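# Seat taper pins in the crank shaft collars

## Task

Push a taper pin all the way into the collar of every crank shaft. Each pin can seat completely only when it enters its hole from one particular side. A pin that stays in only because the robot is still holding it at the end does not count.

## Robot and tools

ROBOT. Two arms, left_arm and right_arm, each with six joints and a parallel gripper. In every row and in every per-joint list the joint order is: shoulder, elbow, waist, forearm roll, wrist pitch, wrist roll, and then the gripper opening. Follow this order only. Stated joint ranges in radians: waist -6.283 to 6.283, shoulder -2.304 to 2.304, elbow -4.224 to 0.061, forearm roll -6.283 to 6.283, wrist pitch -2.164 to 2.164, wrist roll -6.283 to 6.283. The true end of a range may differ from these by up to 0.010 rad either way. Load limits (N m): waist 54.6, shoulder 54.6, elbow 45.5, forearm roll 24.5, wrist pitch 17.2, wrist roll 17.2; a carried part's weight adds to them.

FRAME. Every reported pose uses one world frame. Its origin sits on the table surface midway between the arms, +x points out across the table, +z points up, and left_arm is on the +y side. The arm names do not mean image sides. Positions are in metres, orientations are quaternions in w,x,y,z order, velocities are m/s and rad/s. Printed hand positions can be off, more so at long reach. The gripper's fingers point along its own +z and open and close along its own y. end_effector_position is the spot between the pads with the fingers shut, roughly 2 cm short of the fingertips; closing pushes the tips about 10 mm further along +z.

ROW FORMAT. A row is always 14 numbers in [-1, 1], even when one arm stays still: left_arm's six joint values and opening, then right_arm's six and opening. Joint values are offsets, not poses, scaled so 1.0 equals 2.036 rad. Opening is absolute: +1 fully open, -1 shut.

execute_actions(actions). actions is a list of actions; each action is a list of up to 15 rows, and each row lasts one control step of 1/30 s. If an action has fewer than 15 rows, its final row is repeated to fill the 15 steps. Within an action, every row's joint offsets count from the joint angles at that action's start, not from the preceding row; for a call's first action that means the angles in the latest reported result. An action that would drive any joint more than 0.010 rad outward beyond its range end is rejected for both arms. If any action is malformed, or the first action fails that check, nothing in the call runs. A joint pushed past its real end is stopped there, and the result then notes "joint sent to its limit"; missing that note does not prove there is room left. An empty list just returns the current state and images.

move(target, speed, blocking). target is one 14-number row as above; its joint offsets are measured from the Joint positions in the latest result that showed them, not from wherever the arm is when the move begins. All joints of both arms travel in step and finish together, so grippers trace curves. speed (0.01 to 2 rad/s, default 0.5) caps the joint that must travel farthest. A move lasts between 0.5 and 10 s; longer ones are cut off at 10 s short of target. Paths ignore obstacles and the other arm. Finger openings are applied at the start. Faster moves strike harder, and aiming beyond a contact presses harder. blocking=false returns after 0.5 s while motion continues; use wait(0) to check, and call wait or stop before sending other motion. The result adds a move: line giving the ending (done, off_target, moving, held, fault), limits=held or limits=none, and each arm's joint farthest from its target. To keep pressing with the same force, send offsets that take Joint positions to Joint targets.

wait(seconds), 0 to 10: lets time run with the last commands held; ends early if a running move finishes. stop(): brakes a running move; fast motion needs more braking room; fingers continue. zoom_image(camera, region): region is [x0, y0, x1, y1] in that camera's pixels, top-left origin, at most 504 by 504. finished_scene(scene): pass the current scene's number; it is final, so call it only when every pin is seated and left alone.

CAMERAS. cam_high, cam_low, cam_left_wrist, cam_right_wrist, each 896x504, returned in that order. Calibration (K, distortion, T_world_to_cam) is supplied; wrist camera poses follow their arm's joint readings, and small errors are to be expected.

MOTION LIMITS. Joint targets move at most 3.14 rad/s, with 0.16 s to reach that from rest, and each arm's joints are slowed together. Each step a target stays within 0.623 rad of the measured angle, and targets that would put the gripper over 70 mm from its measured spot are pulled back. Big changes may need several actions; finish an incomplete motion in the next action. "Joint command not followed" means a clearance check altered targets; HELD marks such steps in step readings.

GRIPPING. grip_measured is the current finger opening on the command scale. To hold, keep commanding clearly below it; lower squeezes harder, up to about 24 N per pad on parts up to about 6 cm. -1 gives full force on parts at least about 0.5 mm thick. Fast closes can hit harder.

HAZARDS. Parts may be tugged or nudged by outside disturbances. Never knock or place anything off the table. Keep the arms from striking or pressing one another. Contact torque at a load limit triggers a torque fault: the arm backs off, holds 10 s and drops the rest of the call. Holding loads heats motors: MOTOR HOT appears from 65 °C, and at 80 °C an OVER-TEMPERATURE FAULT brakes the arm until it cools. Avoid drops, slips, slams and heavy shoving; move smoothly.

Each tool is called after ">>>" by a JSON object that holds its "op" and its "data".

## Session

>>> {"op": "execute_actions", "data": {"actions": []}}

Scene clock: 0.00 s.
left_arm: end_effector_position=(+0.1297, +0.6038, +0.2716) grip_measured=+1.00 end_effector_quat_wxyz=(+0.591, +0.706, +0.345, -0.181) end_effector_velocity=(-0.000, +0.000, +0.000) end_effector_angular_velocity=(+0.002, -0.000, -0.001) | right_arm: end_effector_position=(+0.5718, -0.4772, +0.3825) grip_measured=+1.00 end_effector_quat_wxyz=(+0.124, +0.073, +0.905, -0.401) end_effector_velocity=(-0.000, -0.000, -0.000) end_effector_angular_velocity=(-0.000, +0.001, -0.001)
Joint names: [shoulder, elbow, waist, forearm roll, wrist pitch, wrist roll]
Joint positions: left_arm=[-0.517 -0.774  1.418 -0.457 -1.563  0.703  0.084] | right_arm=[-0.242 -1.01   0.322 -1.066 -1.055 -2.114  0.084]
Joint velocities: left_arm=[ 0.002 -0.     0.     0.001 -0.     0.     0.   ] | right_arm=[-0.001  0.    -0.     0.    -0.001  0.    -0.   ]
Joint targets: left_arm=[-0.517 -0.774 1.418 -0.457 -1.563 0.703] | right_arm=[-0.242 -1.010 0.322 -1.066 -1.055 -2.114]

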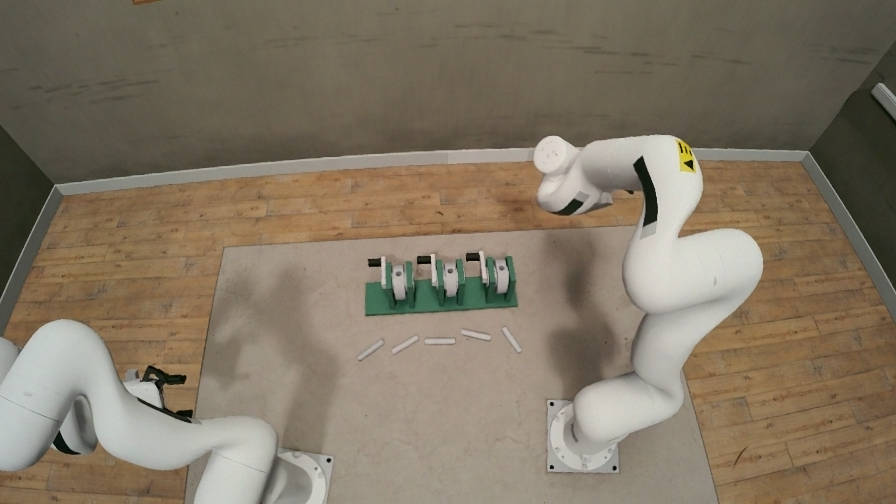

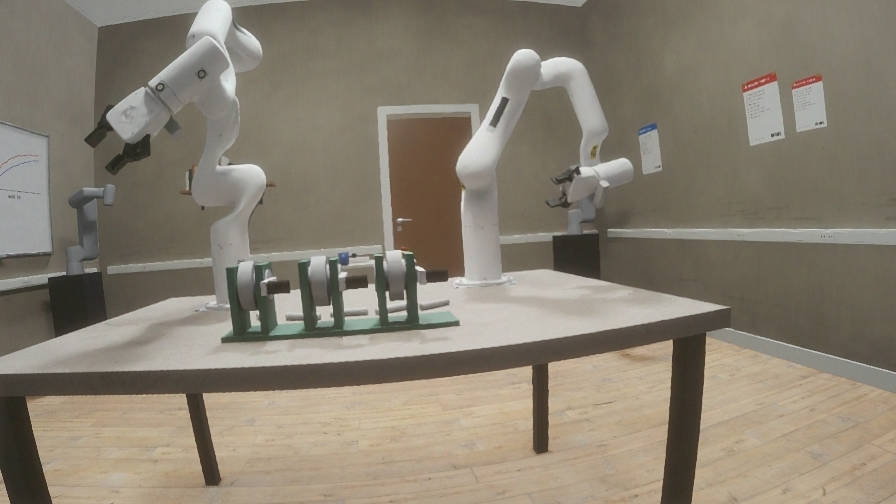

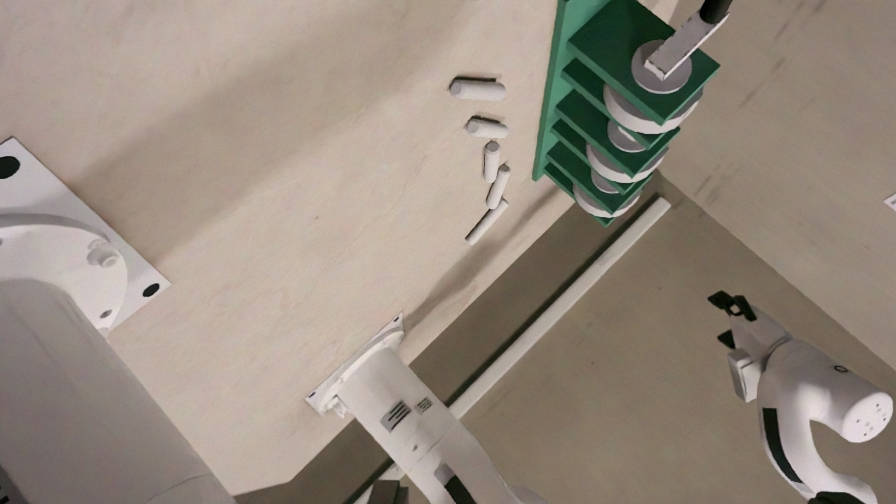

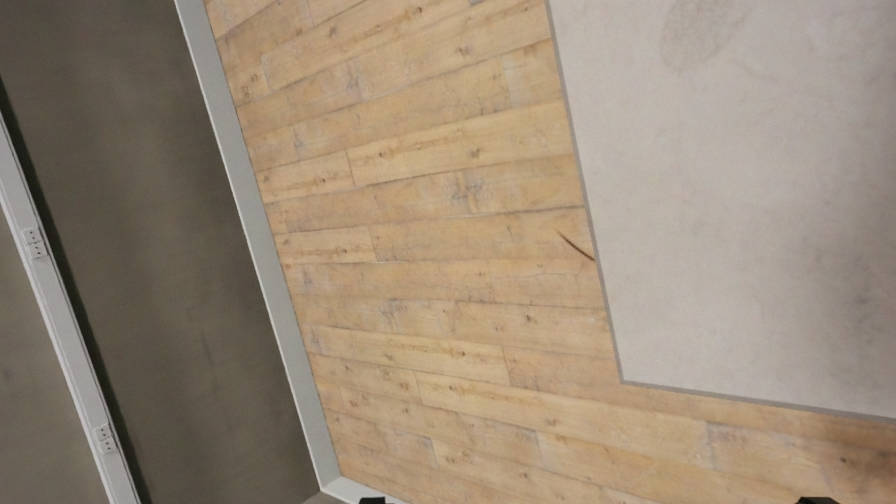

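>>> {"op": "zoom_image", "data": {"camera": "cam_high", "region": [340, 230, 550, 380]}}

>>> {"op": "zoom_image", "data": {"camera": "cam_low", "region": [200, 230, 480, 360]}}

>>> {"op": "zoom_image", "data": {"camera": "cam_left_wrist", "region": [400, 0, 780, 260]}}

Region (340, 230, 550, 380) of cam_high's 896x504 image, scaled by 2.400, with more detail than that image has; it fills the top 360 rows of this view, and the rest is white.

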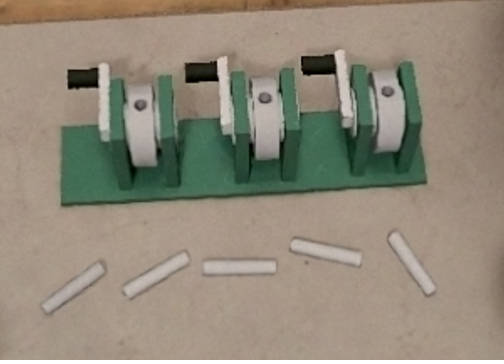

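Region (200, 230, 480, 360) of cam_low's 896x504 image, scaled by 1.800, with more detail than that image has; it fills the top 234 rows of this view, and the rest is white.

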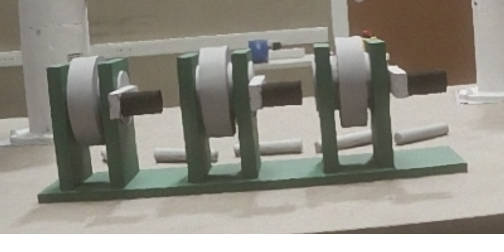

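Region (400, 0, 780, 260) of cam_left_wrist's 896x504 image, scaled by 1.326, with more detail than that image has; it fills the top 345 rows of this view, and the rest is white.

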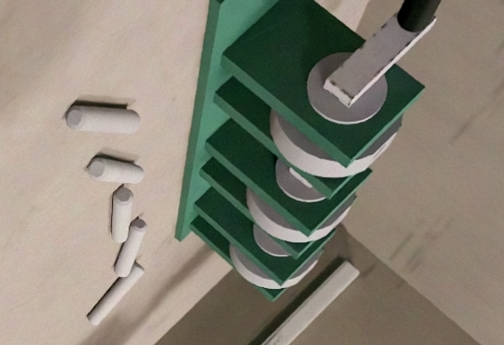

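>>> {"op": "move", "data": {"target": [0,0,0,0,0,0,1,-0.0457,-0.061,0.186,0.5236,0.126,1,1], "speed": 1}}

Scene clock: 76.43 s.
left_arm: end_effector_position=(+0.1297, +0.6038, +0.2716) grip_measured=+1.00 end_effector_quat_wxyz=(+0.591, +0.706, +0.345, -0.181) end_effector_velocity=(-0.000, +0.000, -0.000) end_effector_angular_velocity=(+0.000, -0.000, +0.000) | right_arm: end_effector_position=(+0.5014, -0.0985, +0.2987) grip_measured=+1.00 end_effector_quat_wxyz=(-0.000, +0.952, +0.307, +0.001) end_effector_velocity=(-0.000, +0.001, +0.001) end_effector_angular_velocity=(+0.003, -0.001, -0.001)
Joint names: [shoulder, elbow, waist, forearm roll, wrist pitch, wrist roll]
Joint positions: left_arm=[-0.517 -0.774  1.418 -0.457 -1.563  0.703  0.084] | right_arm=[-0.335 -1.135  0.701  0.    -0.798 -0.079  0.084]
Joint velocities: left_arm=[-0.    -0.001  0.     0.     0.     0.     0.   ] | right_arm=[ 0.001 -0.001  0.002  0.002  0.     0.002  0.   ]
Joint targets: left_arm=[-0.517 -0.774 1.418 -0.457 -1.563 0.703] | right_arm=[-0.335 -1.135 0.701 0.000 -0.798 -0.078]
move: done; limits=none; left_arm: farthest joint: the waist, 0.000 radians from its target (0.000 radians at the start); right_arm: farthest joint: the waist, 0.000 radians from its target (0.378 radians at the start)
camera_calibration (this result's frames):
cam_right_wrist: T_world_to_cam=[[0.589436, -0.807738, 0.0111907, -0.349729], [-0.807766, -0.589496, -0.00284228, 0.414951], [0.00889269, -0.00736413, -0.999933, 0.424945], [0, 0, 0, 1]] pos_world=[0.537547, -0.0347477, 0.43001]

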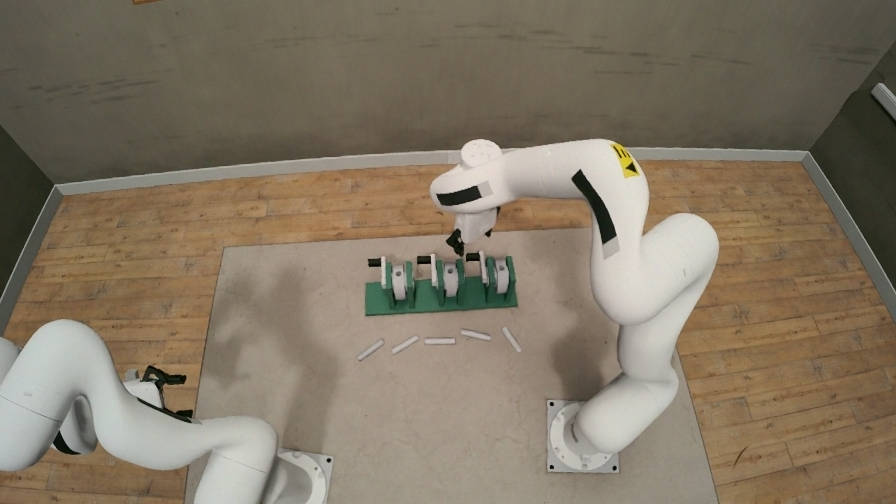

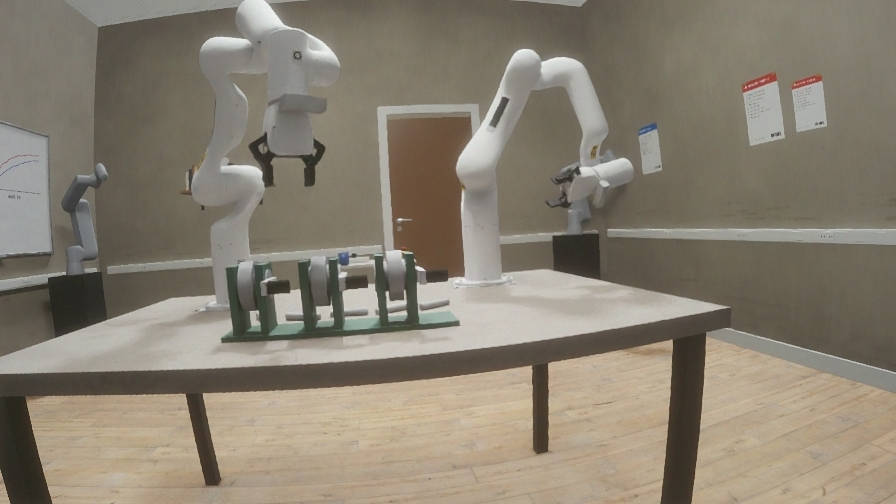

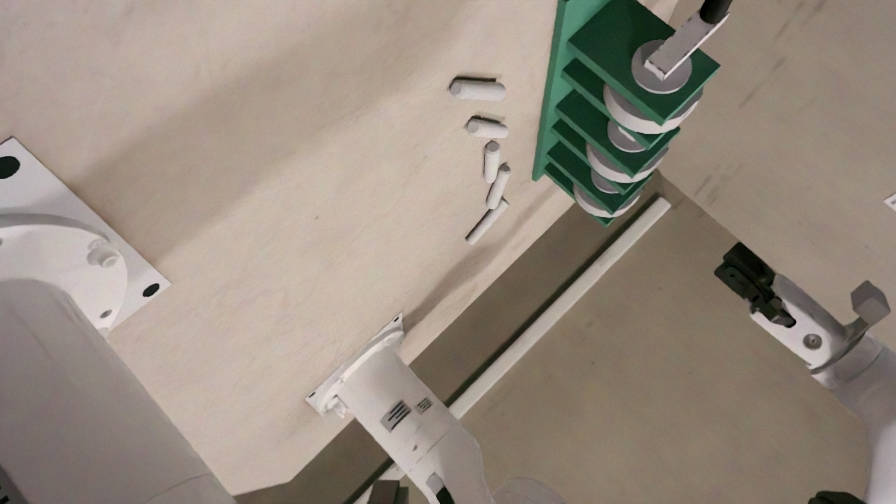

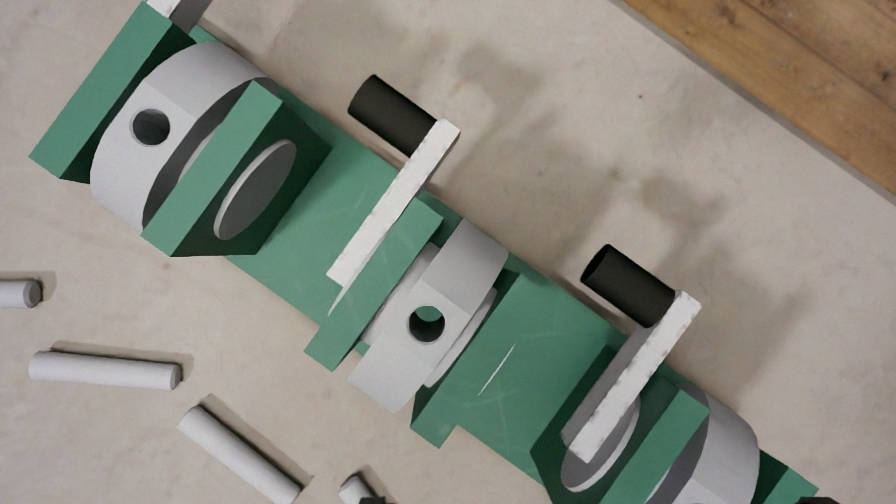

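>>> {"op": "zoom_image", "data": {"camera": "cam_right_wrist", "region": [0, 60, 504, 504]}}

>>> {"op": "move", "data": {"target": [0,0,0,0,0,0,1,0,0,-0.125,0,0,0.029,1], "speed": 0.7}}

Region (0, 60, 504, 504) of cam_right_wrist's 896x504 image, scaled by 1.000; it fills the top 444 rows of this view, and the rest is white.

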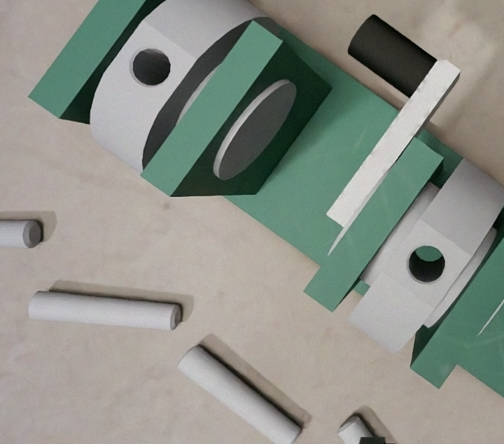

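Scene clock: 91.73 s.
left_arm: end_effector_position=(+0.1297, +0.6038, +0.2716) grip_measured=+1.00 end_effector_quat_wxyz=(+0.591, +0.706, +0.345, -0.181) end_effector_velocity=(-0.000, +0.000, +0.000) end_effector_angular_velocity=(+0.001, -0.000, -0.000) | right_arm: end_effector_position=(+0.5567, -0.2230, +0.2987) grip_measured=+1.00 end_effector_quat_wxyz=(-0.000, +0.988, +0.155, +0.001) end_effector_velocity=(+0.000, -0.002, +0.001) end_effector_angular_velocity=(+0.000, +0.000, -0.004)
Joint names: [shoulder, elbow, waist, forearm roll, wrist pitch, wrist roll]
Joint positions: left_arm=[-0.517 -0.774  1.418 -0.457 -1.563  0.703  0.084] | right_arm=[-0.335 -1.135  0.447  0.    -0.798 -0.02   0.084]
Joint velocities: left_arm=[ 0.001 -0.    -0.     0.     0.    -0.     0.   ] | right_arm=[ 0.001  0.    -0.004  0.    -0.002 -0.     0.   ]
Joint targets: left_arm=[-0.517 -0.774 1.418 -0.457 -1.563 0.703] | right_arm=[-0.335 -1.135 0.446 0.000 -0.798 -0.020]
move: done; limits=none; left_arm: farthest joint: the waist, 0.000 radians from its target (0.000 radians at the start); right_arm: farthest joint: the waist, 0.001 radians from its target (0.255 radians at the start)
camera_calibration (this result's frames):
cam_left_wrist: T_world_to_cam=[[0.715005, -0.0817734, 0.69432, -0.200087], [-0.687508, -0.262493, 0.677075, 0.134532], [0.126888, -0.961463, -0.243904, 0.761297], [0, 0, 0, 1]] pos_world=[0.138956, 0.75091, 0.23352]
cam_right_wrist: T_world_to_cam=[[0.312374, -0.949895, 0.0110658, -0.360327], [-0.949939, -0.312422, -0.00282359, 0.527113], [0.0061393, -0.0096298, -0.999935, 0.424564], [0, 0, 0, 1]] pos_world=[0.610676, -0.173503, 0.430012]

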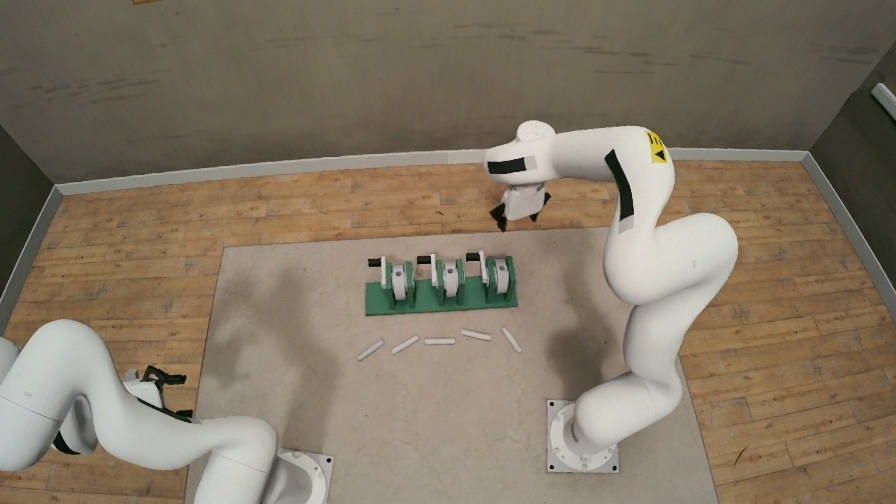

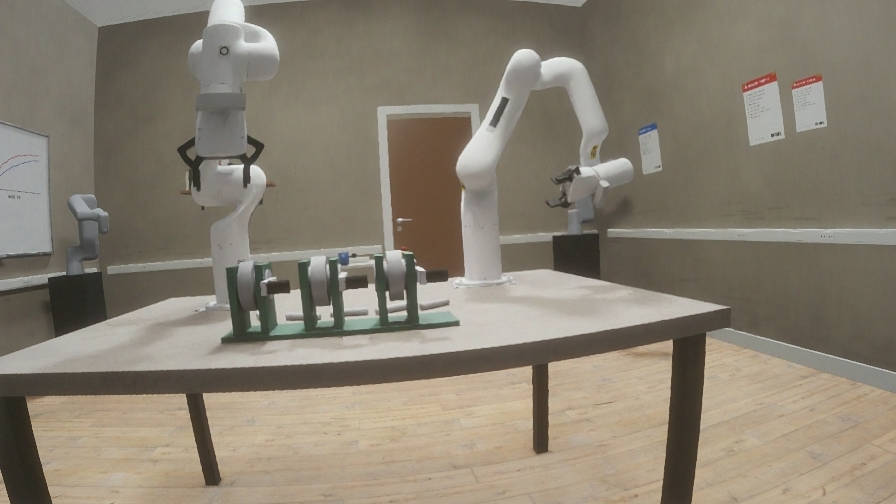

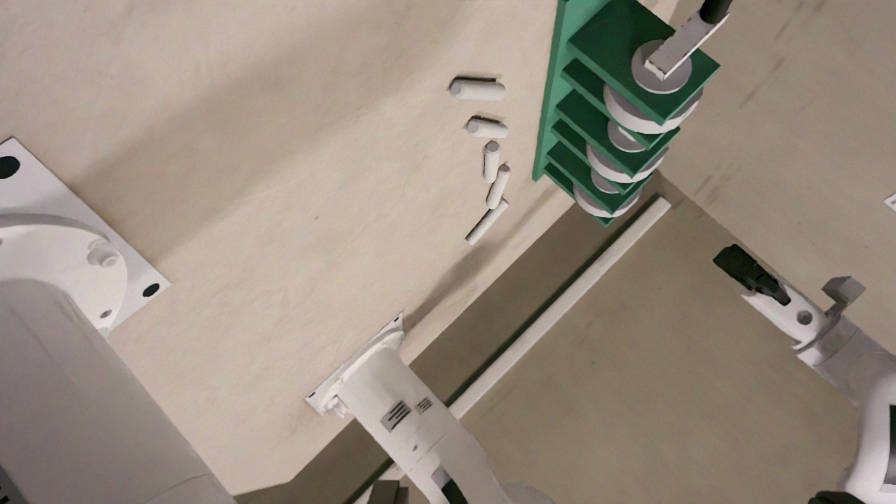

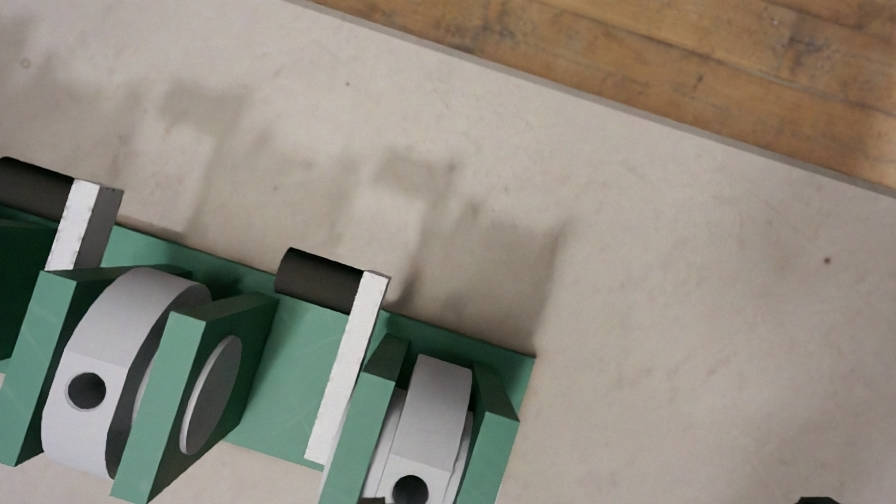

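>>> {"op": "move", "data": {"target": [0,0,0,0,0,0,1,0.1876,0.2137,0.262,0,0.025,0.4145,1], "speed": 0.8}}

Scene clock: 123.97 s.
left_arm: end_effector_position=(+0.1297, +0.6038, +0.2716) grip_measured=+1.00 end_effector_quat_wxyz=(+0.591, +0.706, +0.345, -0.181) end_effector_velocity=(-0.000, -0.000, -0.001) end_effector_angular_velocity=(-0.001, +0.001, -0.001) | right_arm: end_effector_position=(+0.2996, -0.0979, +0.2984) grip_measured=+1.00 end_effector_quat_wxyz=(+0.000, +1.000, -0.000, -0.000) end_effector_velocity=(-0.001, -0.000, -0.000) end_effector_angular_velocity=(-0.001, +0.001, +0.002)
Joint names: [shoulder, elbow, waist, forearm roll, wrist pitch, wrist roll]
Joint positions: left_arm=[-0.517 -0.774  1.418 -0.457 -1.563  0.703  0.084] | right_arm=[ 0.047 -0.7    0.98   0.    -0.747  0.824  0.084]
Joint velocities: left_arm=[-0.001  0.    -0.     0.001  0.001 -0.     0.   ] | right_arm=[ 0.002  0.002  0.002 -0.    -0.001  0.001 -0.   ]
Joint targets: left_arm=[-0.517 -0.774 1.418 -0.457 -1.563 0.703] | right_arm=[0.047 -0.700 0.981 0.000 -0.748 0.824]
move: done; limits=none; left_arm: farthest joint: the waist, 0.000 radians from its target (0.000 radians at the start); right_arm: farthest joint: the waist, 0.000 radians from its target (0.534 radians at the start)
camera_calibration (this result's frames):
cam_left_wrist: T_world_to_cam=[[0.715005, -0.0817735, 0.69432, -0.200087], [-0.687508, -0.262493, 0.677075, 0.134532], [0.126888, -0.961463, -0.243904, 0.761297], [0, 0, 0, 1]] pos_world=[0.138956, 0.75091, 0.23352]
cam_right_wrist: T_world_to_cam=[[0.00709138, -0.999909, 0.0115147, -0.0747606], [-0.999974, -0.00710084, -0.000781325, 0.366272], [0.000863017, -0.0115089, -0.999933, 0.428412], [0, 0, 0, 1]] pos_world=[0.366423, -0.0672223, 0.429531]

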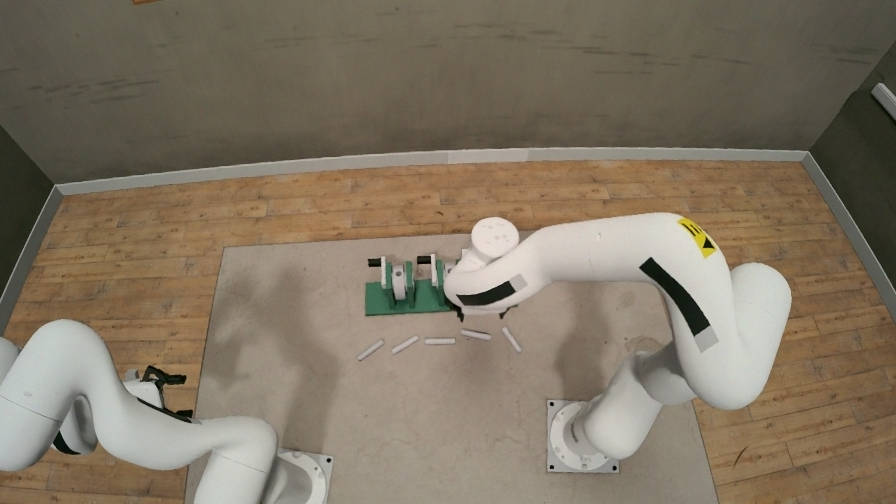

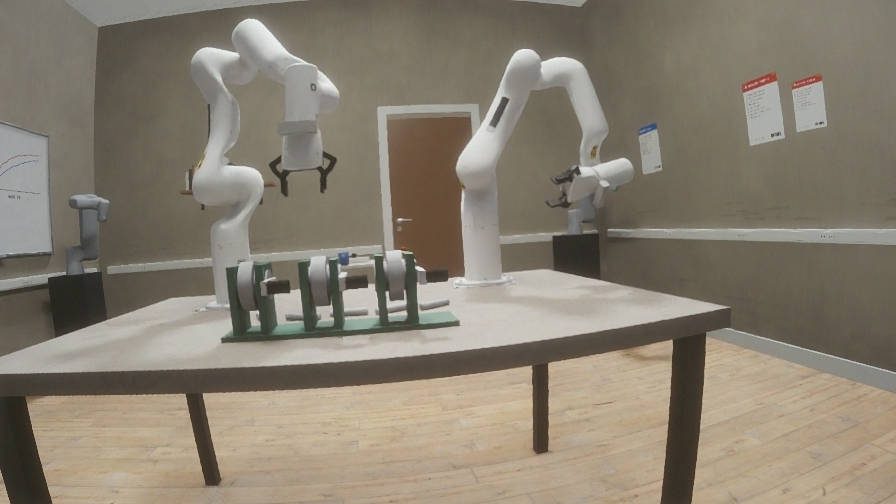

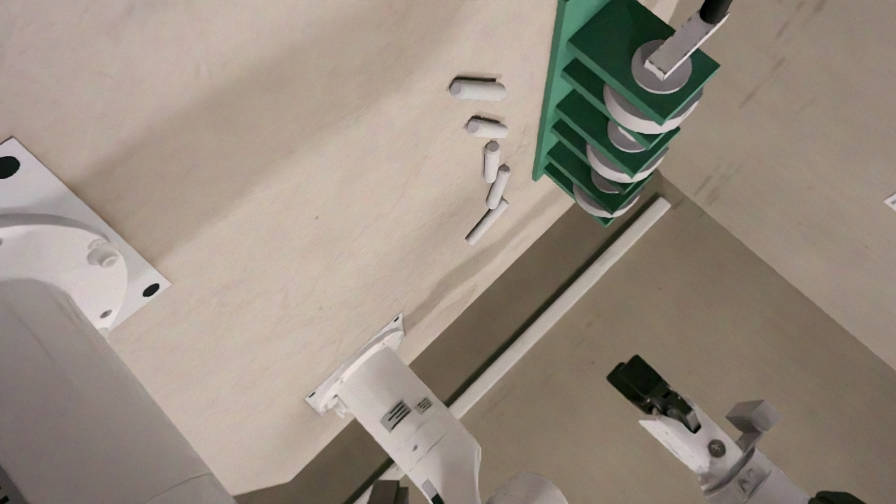

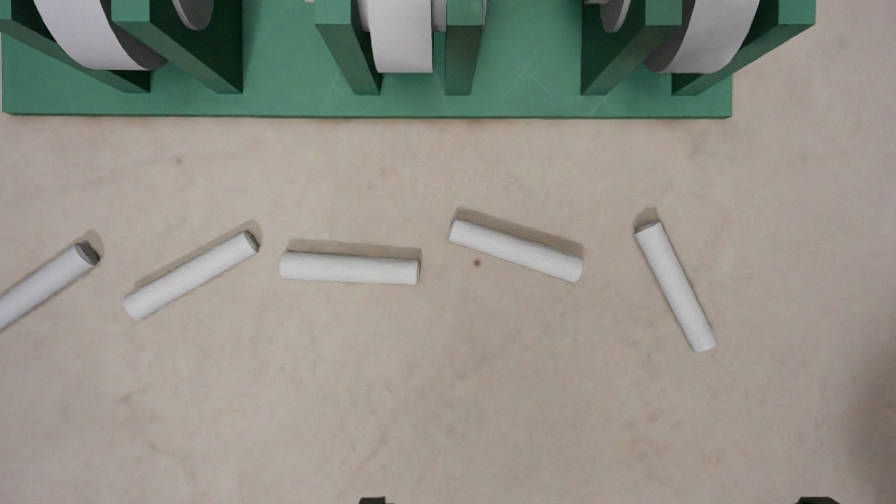

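>>> {"op": "zoom_image", "data": {"camera": "cam_right_wrist", "region": [260, 190, 740, 370]}}

>>> {"op": "zoom_image", "data": {"camera": "cam_right_wrist", "region": [430, 180, 610, 310]}}

Region (260, 190, 740, 370) of cam_right_wrist's 896x504 image, scaled by 1.050, with more detail than that image has; it fills the top 189 rows of this view, and the rest is white.

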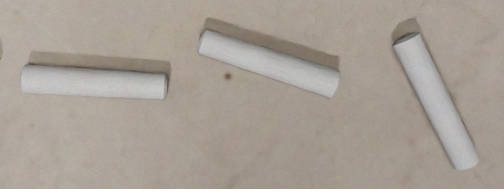

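Region (430, 180, 610, 310) of cam_right_wrist's 896x504 image, scaled by 2.800, with more detail than that image has.

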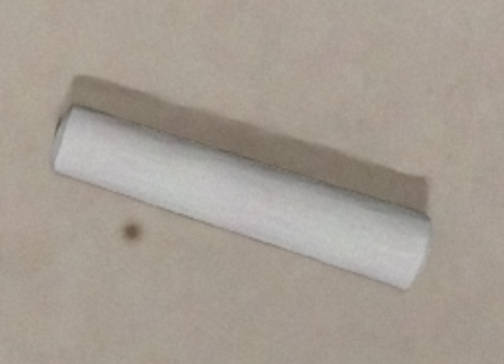

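>>> {"op": "move", "data": {"target": [0,0,0,0,0,0,1,-0.2225,0.029,-0.0904,0,0.2515,0.831,0], "speed": 1}}

>>> {"op": "move", "data": {"target": [0,0,0,0,0,0,1,-0.0982,-0.0142,0,0,0.084,0,0], "speed": 0.2}}

Scene clock: 151.93 s.
left_arm: end_effector_position=(+0.1297, +0.6038, +0.2716) grip_measured=+1.00 end_effector_quat_wxyz=(+0.591, +0.706, +0.345, -0.181) end_effector_velocity=(+0.000, +0.000, -0.000) end_effector_angular_velocity=(+0.000, +0.000, -0.000) | right_arm: end_effector_position=(+0.3608, -0.1393, +0.0985) grip_measured=-0.01 end_effector_quat_wxyz=(-0.000, -0.592, +0.806, +0.000) end_effector_velocity=(-0.001, -0.001, -0.001) end_effector_angular_velocity=(-0.001, +0.002, -0.001)
Joint names: [shoulder, elbow, waist, forearm roll, wrist pitch, wrist roll]
Joint positions: left_arm=[-0.517 -0.774  1.418 -0.457 -1.563  0.703  0.084] | right_arm=[-0.406 -0.641  0.796  0.    -0.236  2.515  0.044]
Joint velocities: left_arm=[-0.    -0.    -0.     0.     0.001  0.     0.   ] | right_arm=[-0.001  0.001 -0.    -0.001 -0.     0.002 -0.   ]
Joint targets: left_arm=[-0.517 -0.774 1.418 -0.457 -1.563 0.703] | right_arm=[-0.406 -0.641 0.796 0.000 -0.235 2.516]
move: done; limits=none; left_arm: farthest joint: the waist, 0.000 radians from its target (0.000 radians at the start); right_arm: farthest joint: the waist, 0.000 radians from its target (0.185 radians at the start)
camera_calibration (this result's frames):
cam_left_wrist: T_world_to_cam=[[0.715005, -0.0817737, 0.69432, -0.200087], [-0.687508, -0.262493, 0.677075, 0.134532], [0.126887, -0.961463, -0.243904, 0.761297], [0, 0, 0, 1]] pos_world=[0.138956, 0.75091, 0.23352]
cam_right_wrist: T_world_to_cam=[[-0.956018, 0.293093, 0.0112753, 0.413396], [0.293095, 0.956082, -0.00150481, 0.0946578], [-0.0112211, 0.0018661, -0.999935, 0.234314], [0, 0, 0, 1]] pos_world=[0.370099, -0.212101, 0.22978]

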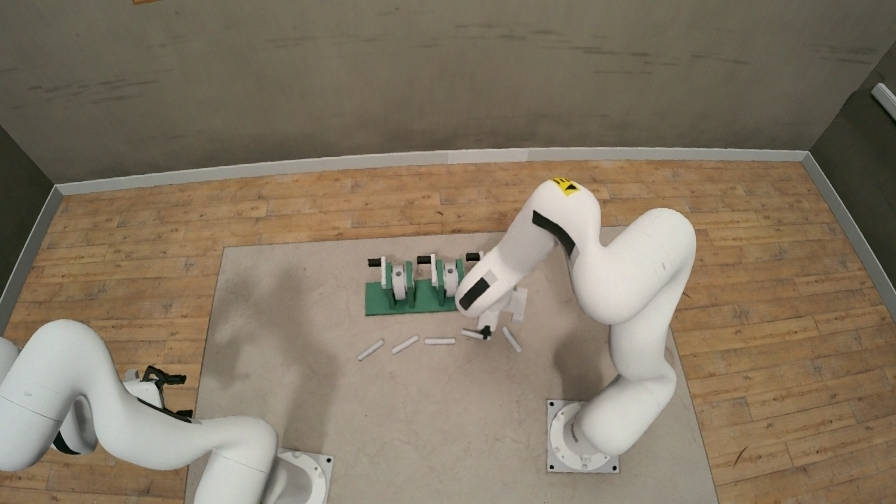

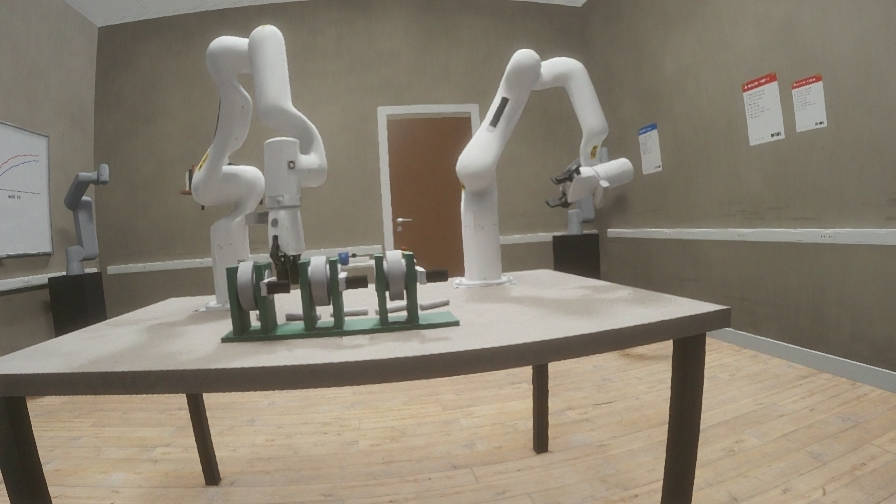

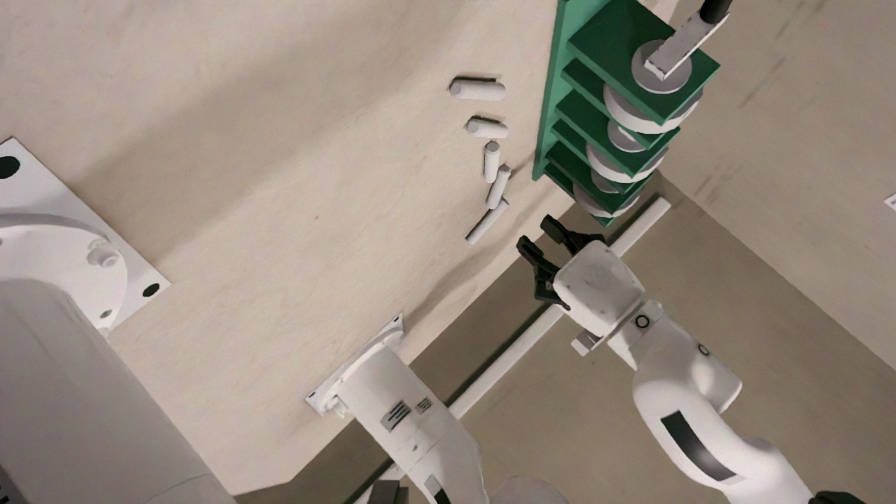

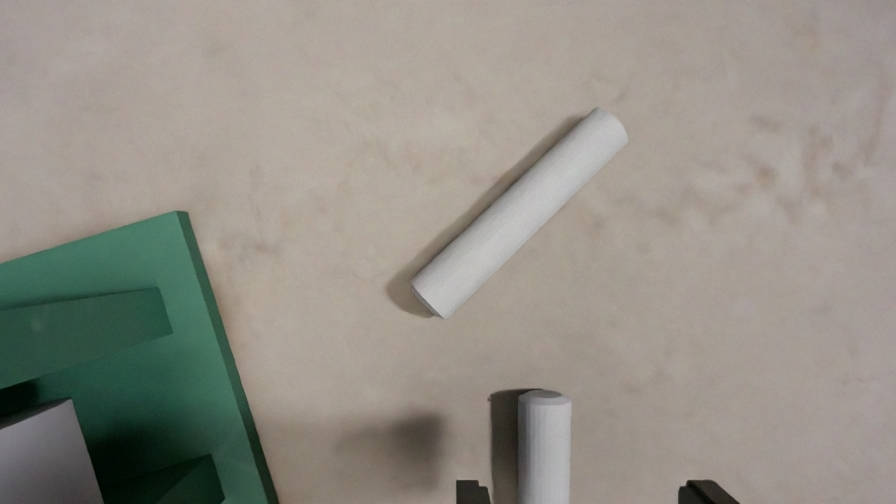

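Scene clock: 153.30 s.
left_arm: end_effector_position=(+0.1297, +0.6038, +0.2716) grip_measured=+1.00 end_effector_quat_wxyz=(+0.591, +0.706, +0.345, -0.181) end_effector_velocity=(+0.000, -0.000, +0.001) end_effector_angular_velocity=(-0.001, -0.001, -0.000) | right_arm: end_effector_position=(+0.3609, -0.1392, +0.0248) grip_measured=-0.01 end_effector_quat_wxyz=(-0.000, -0.592, +0.806, -0.000) end_effector_velocity=(+0.000, +0.000, -0.000) end_effector_angular_velocity=(+0.000, -0.000, -0.000)
Joint names: [shoulder, elbow, waist, forearm roll, wrist pitch, wrist roll]
Joint positions: left_arm=[-0.517 -0.774  1.418 -0.457 -1.563  0.703  0.084] | right_arm=[-0.605 -0.67   0.796  0.    -0.065  2.515  0.044]
Joint velocities: left_arm=[ 0.001  0.    -0.001 -0.001 -0.001 -0.     0.   ] | right_arm=[-0.001 -0.001 -0.     0.     0.    -0.     0.   ]
Joint targets: left_arm=[-0.517 -0.774 1.418 -0.457 -1.563 0.703] | right_arm=[-0.606 -0.670 0.796 0.000 -0.065 2.515]
move: done; limits=none; left_arm: farthest joint: the waist, 0.000 radians from its target (0.000 radians at the start); right_arm: farthest joint: the shoulder, 0.001 radians from its target (0.200 radians at the start)
camera_calibration (this result's frames):
cam_left_wrist: T_world_to_cam=[[0.715005, -0.0817737, 0.69432, -0.200087], [-0.687508, -0.262493, 0.677075, 0.134532], [0.126887, -0.961463, -0.243904, 0.761297], [0, 0, 0, 1]] pos_world=[0.138956, 0.75091, 0.23352]
cam_right_wrist: T_world_to_cam=[[-0.95602, 0.293091, 0.0110817, 0.414295], [0.293095, 0.956083, -0.00126269, 0.0944609], [-0.0109651, 0.00204084, -0.999938, 0.1605], [0, 0, 0, 1]] pos_world=[0.370149, -0.212066, 0.156018]

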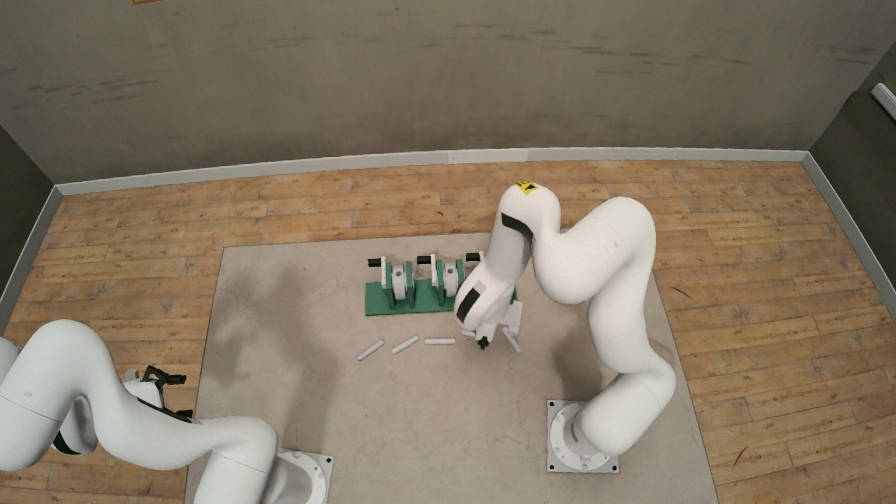

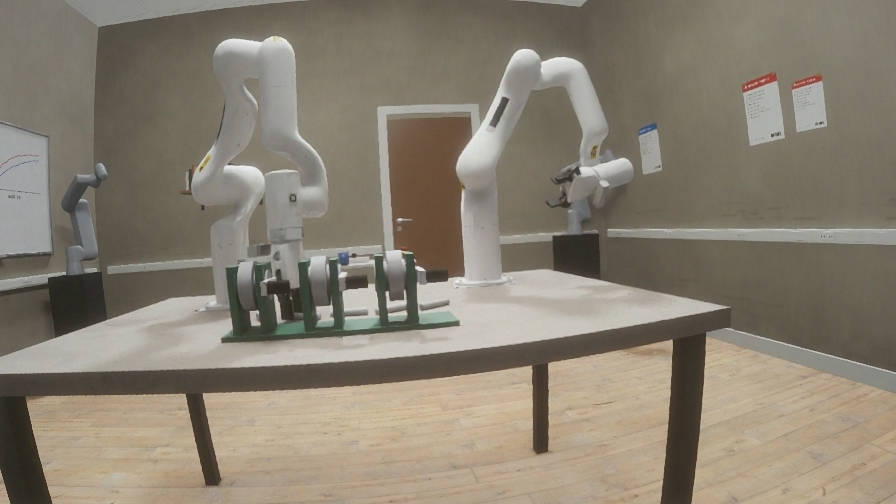

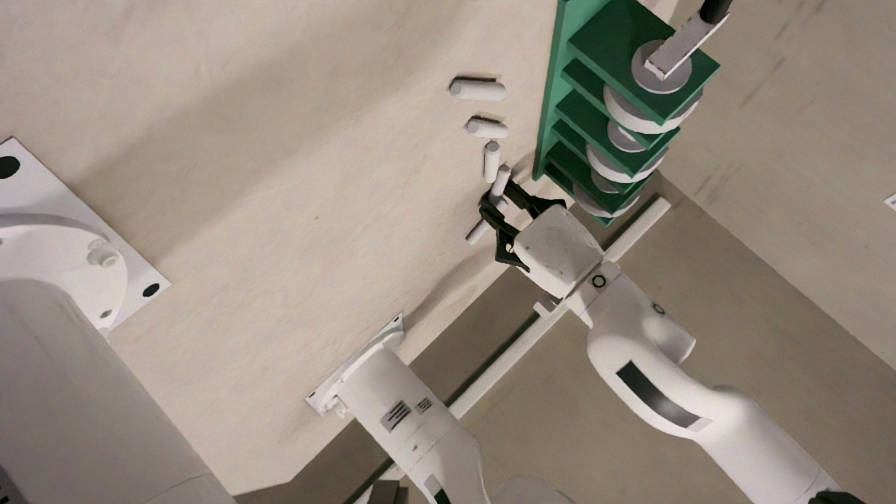

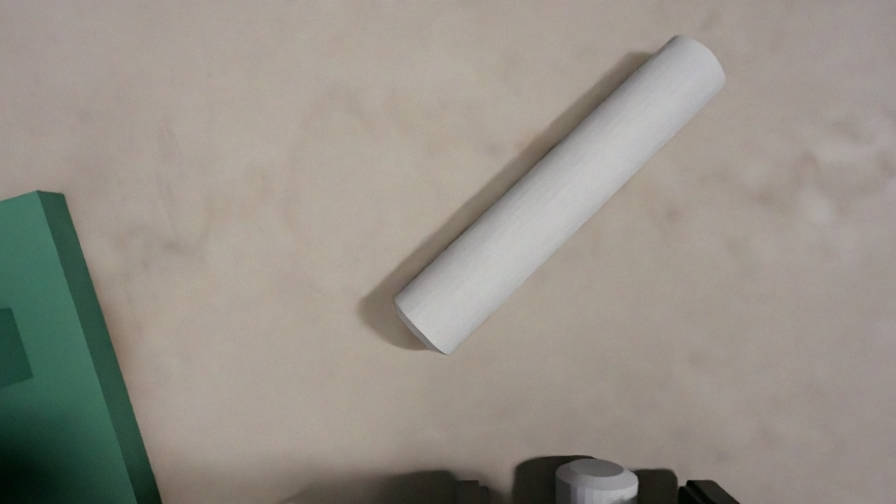

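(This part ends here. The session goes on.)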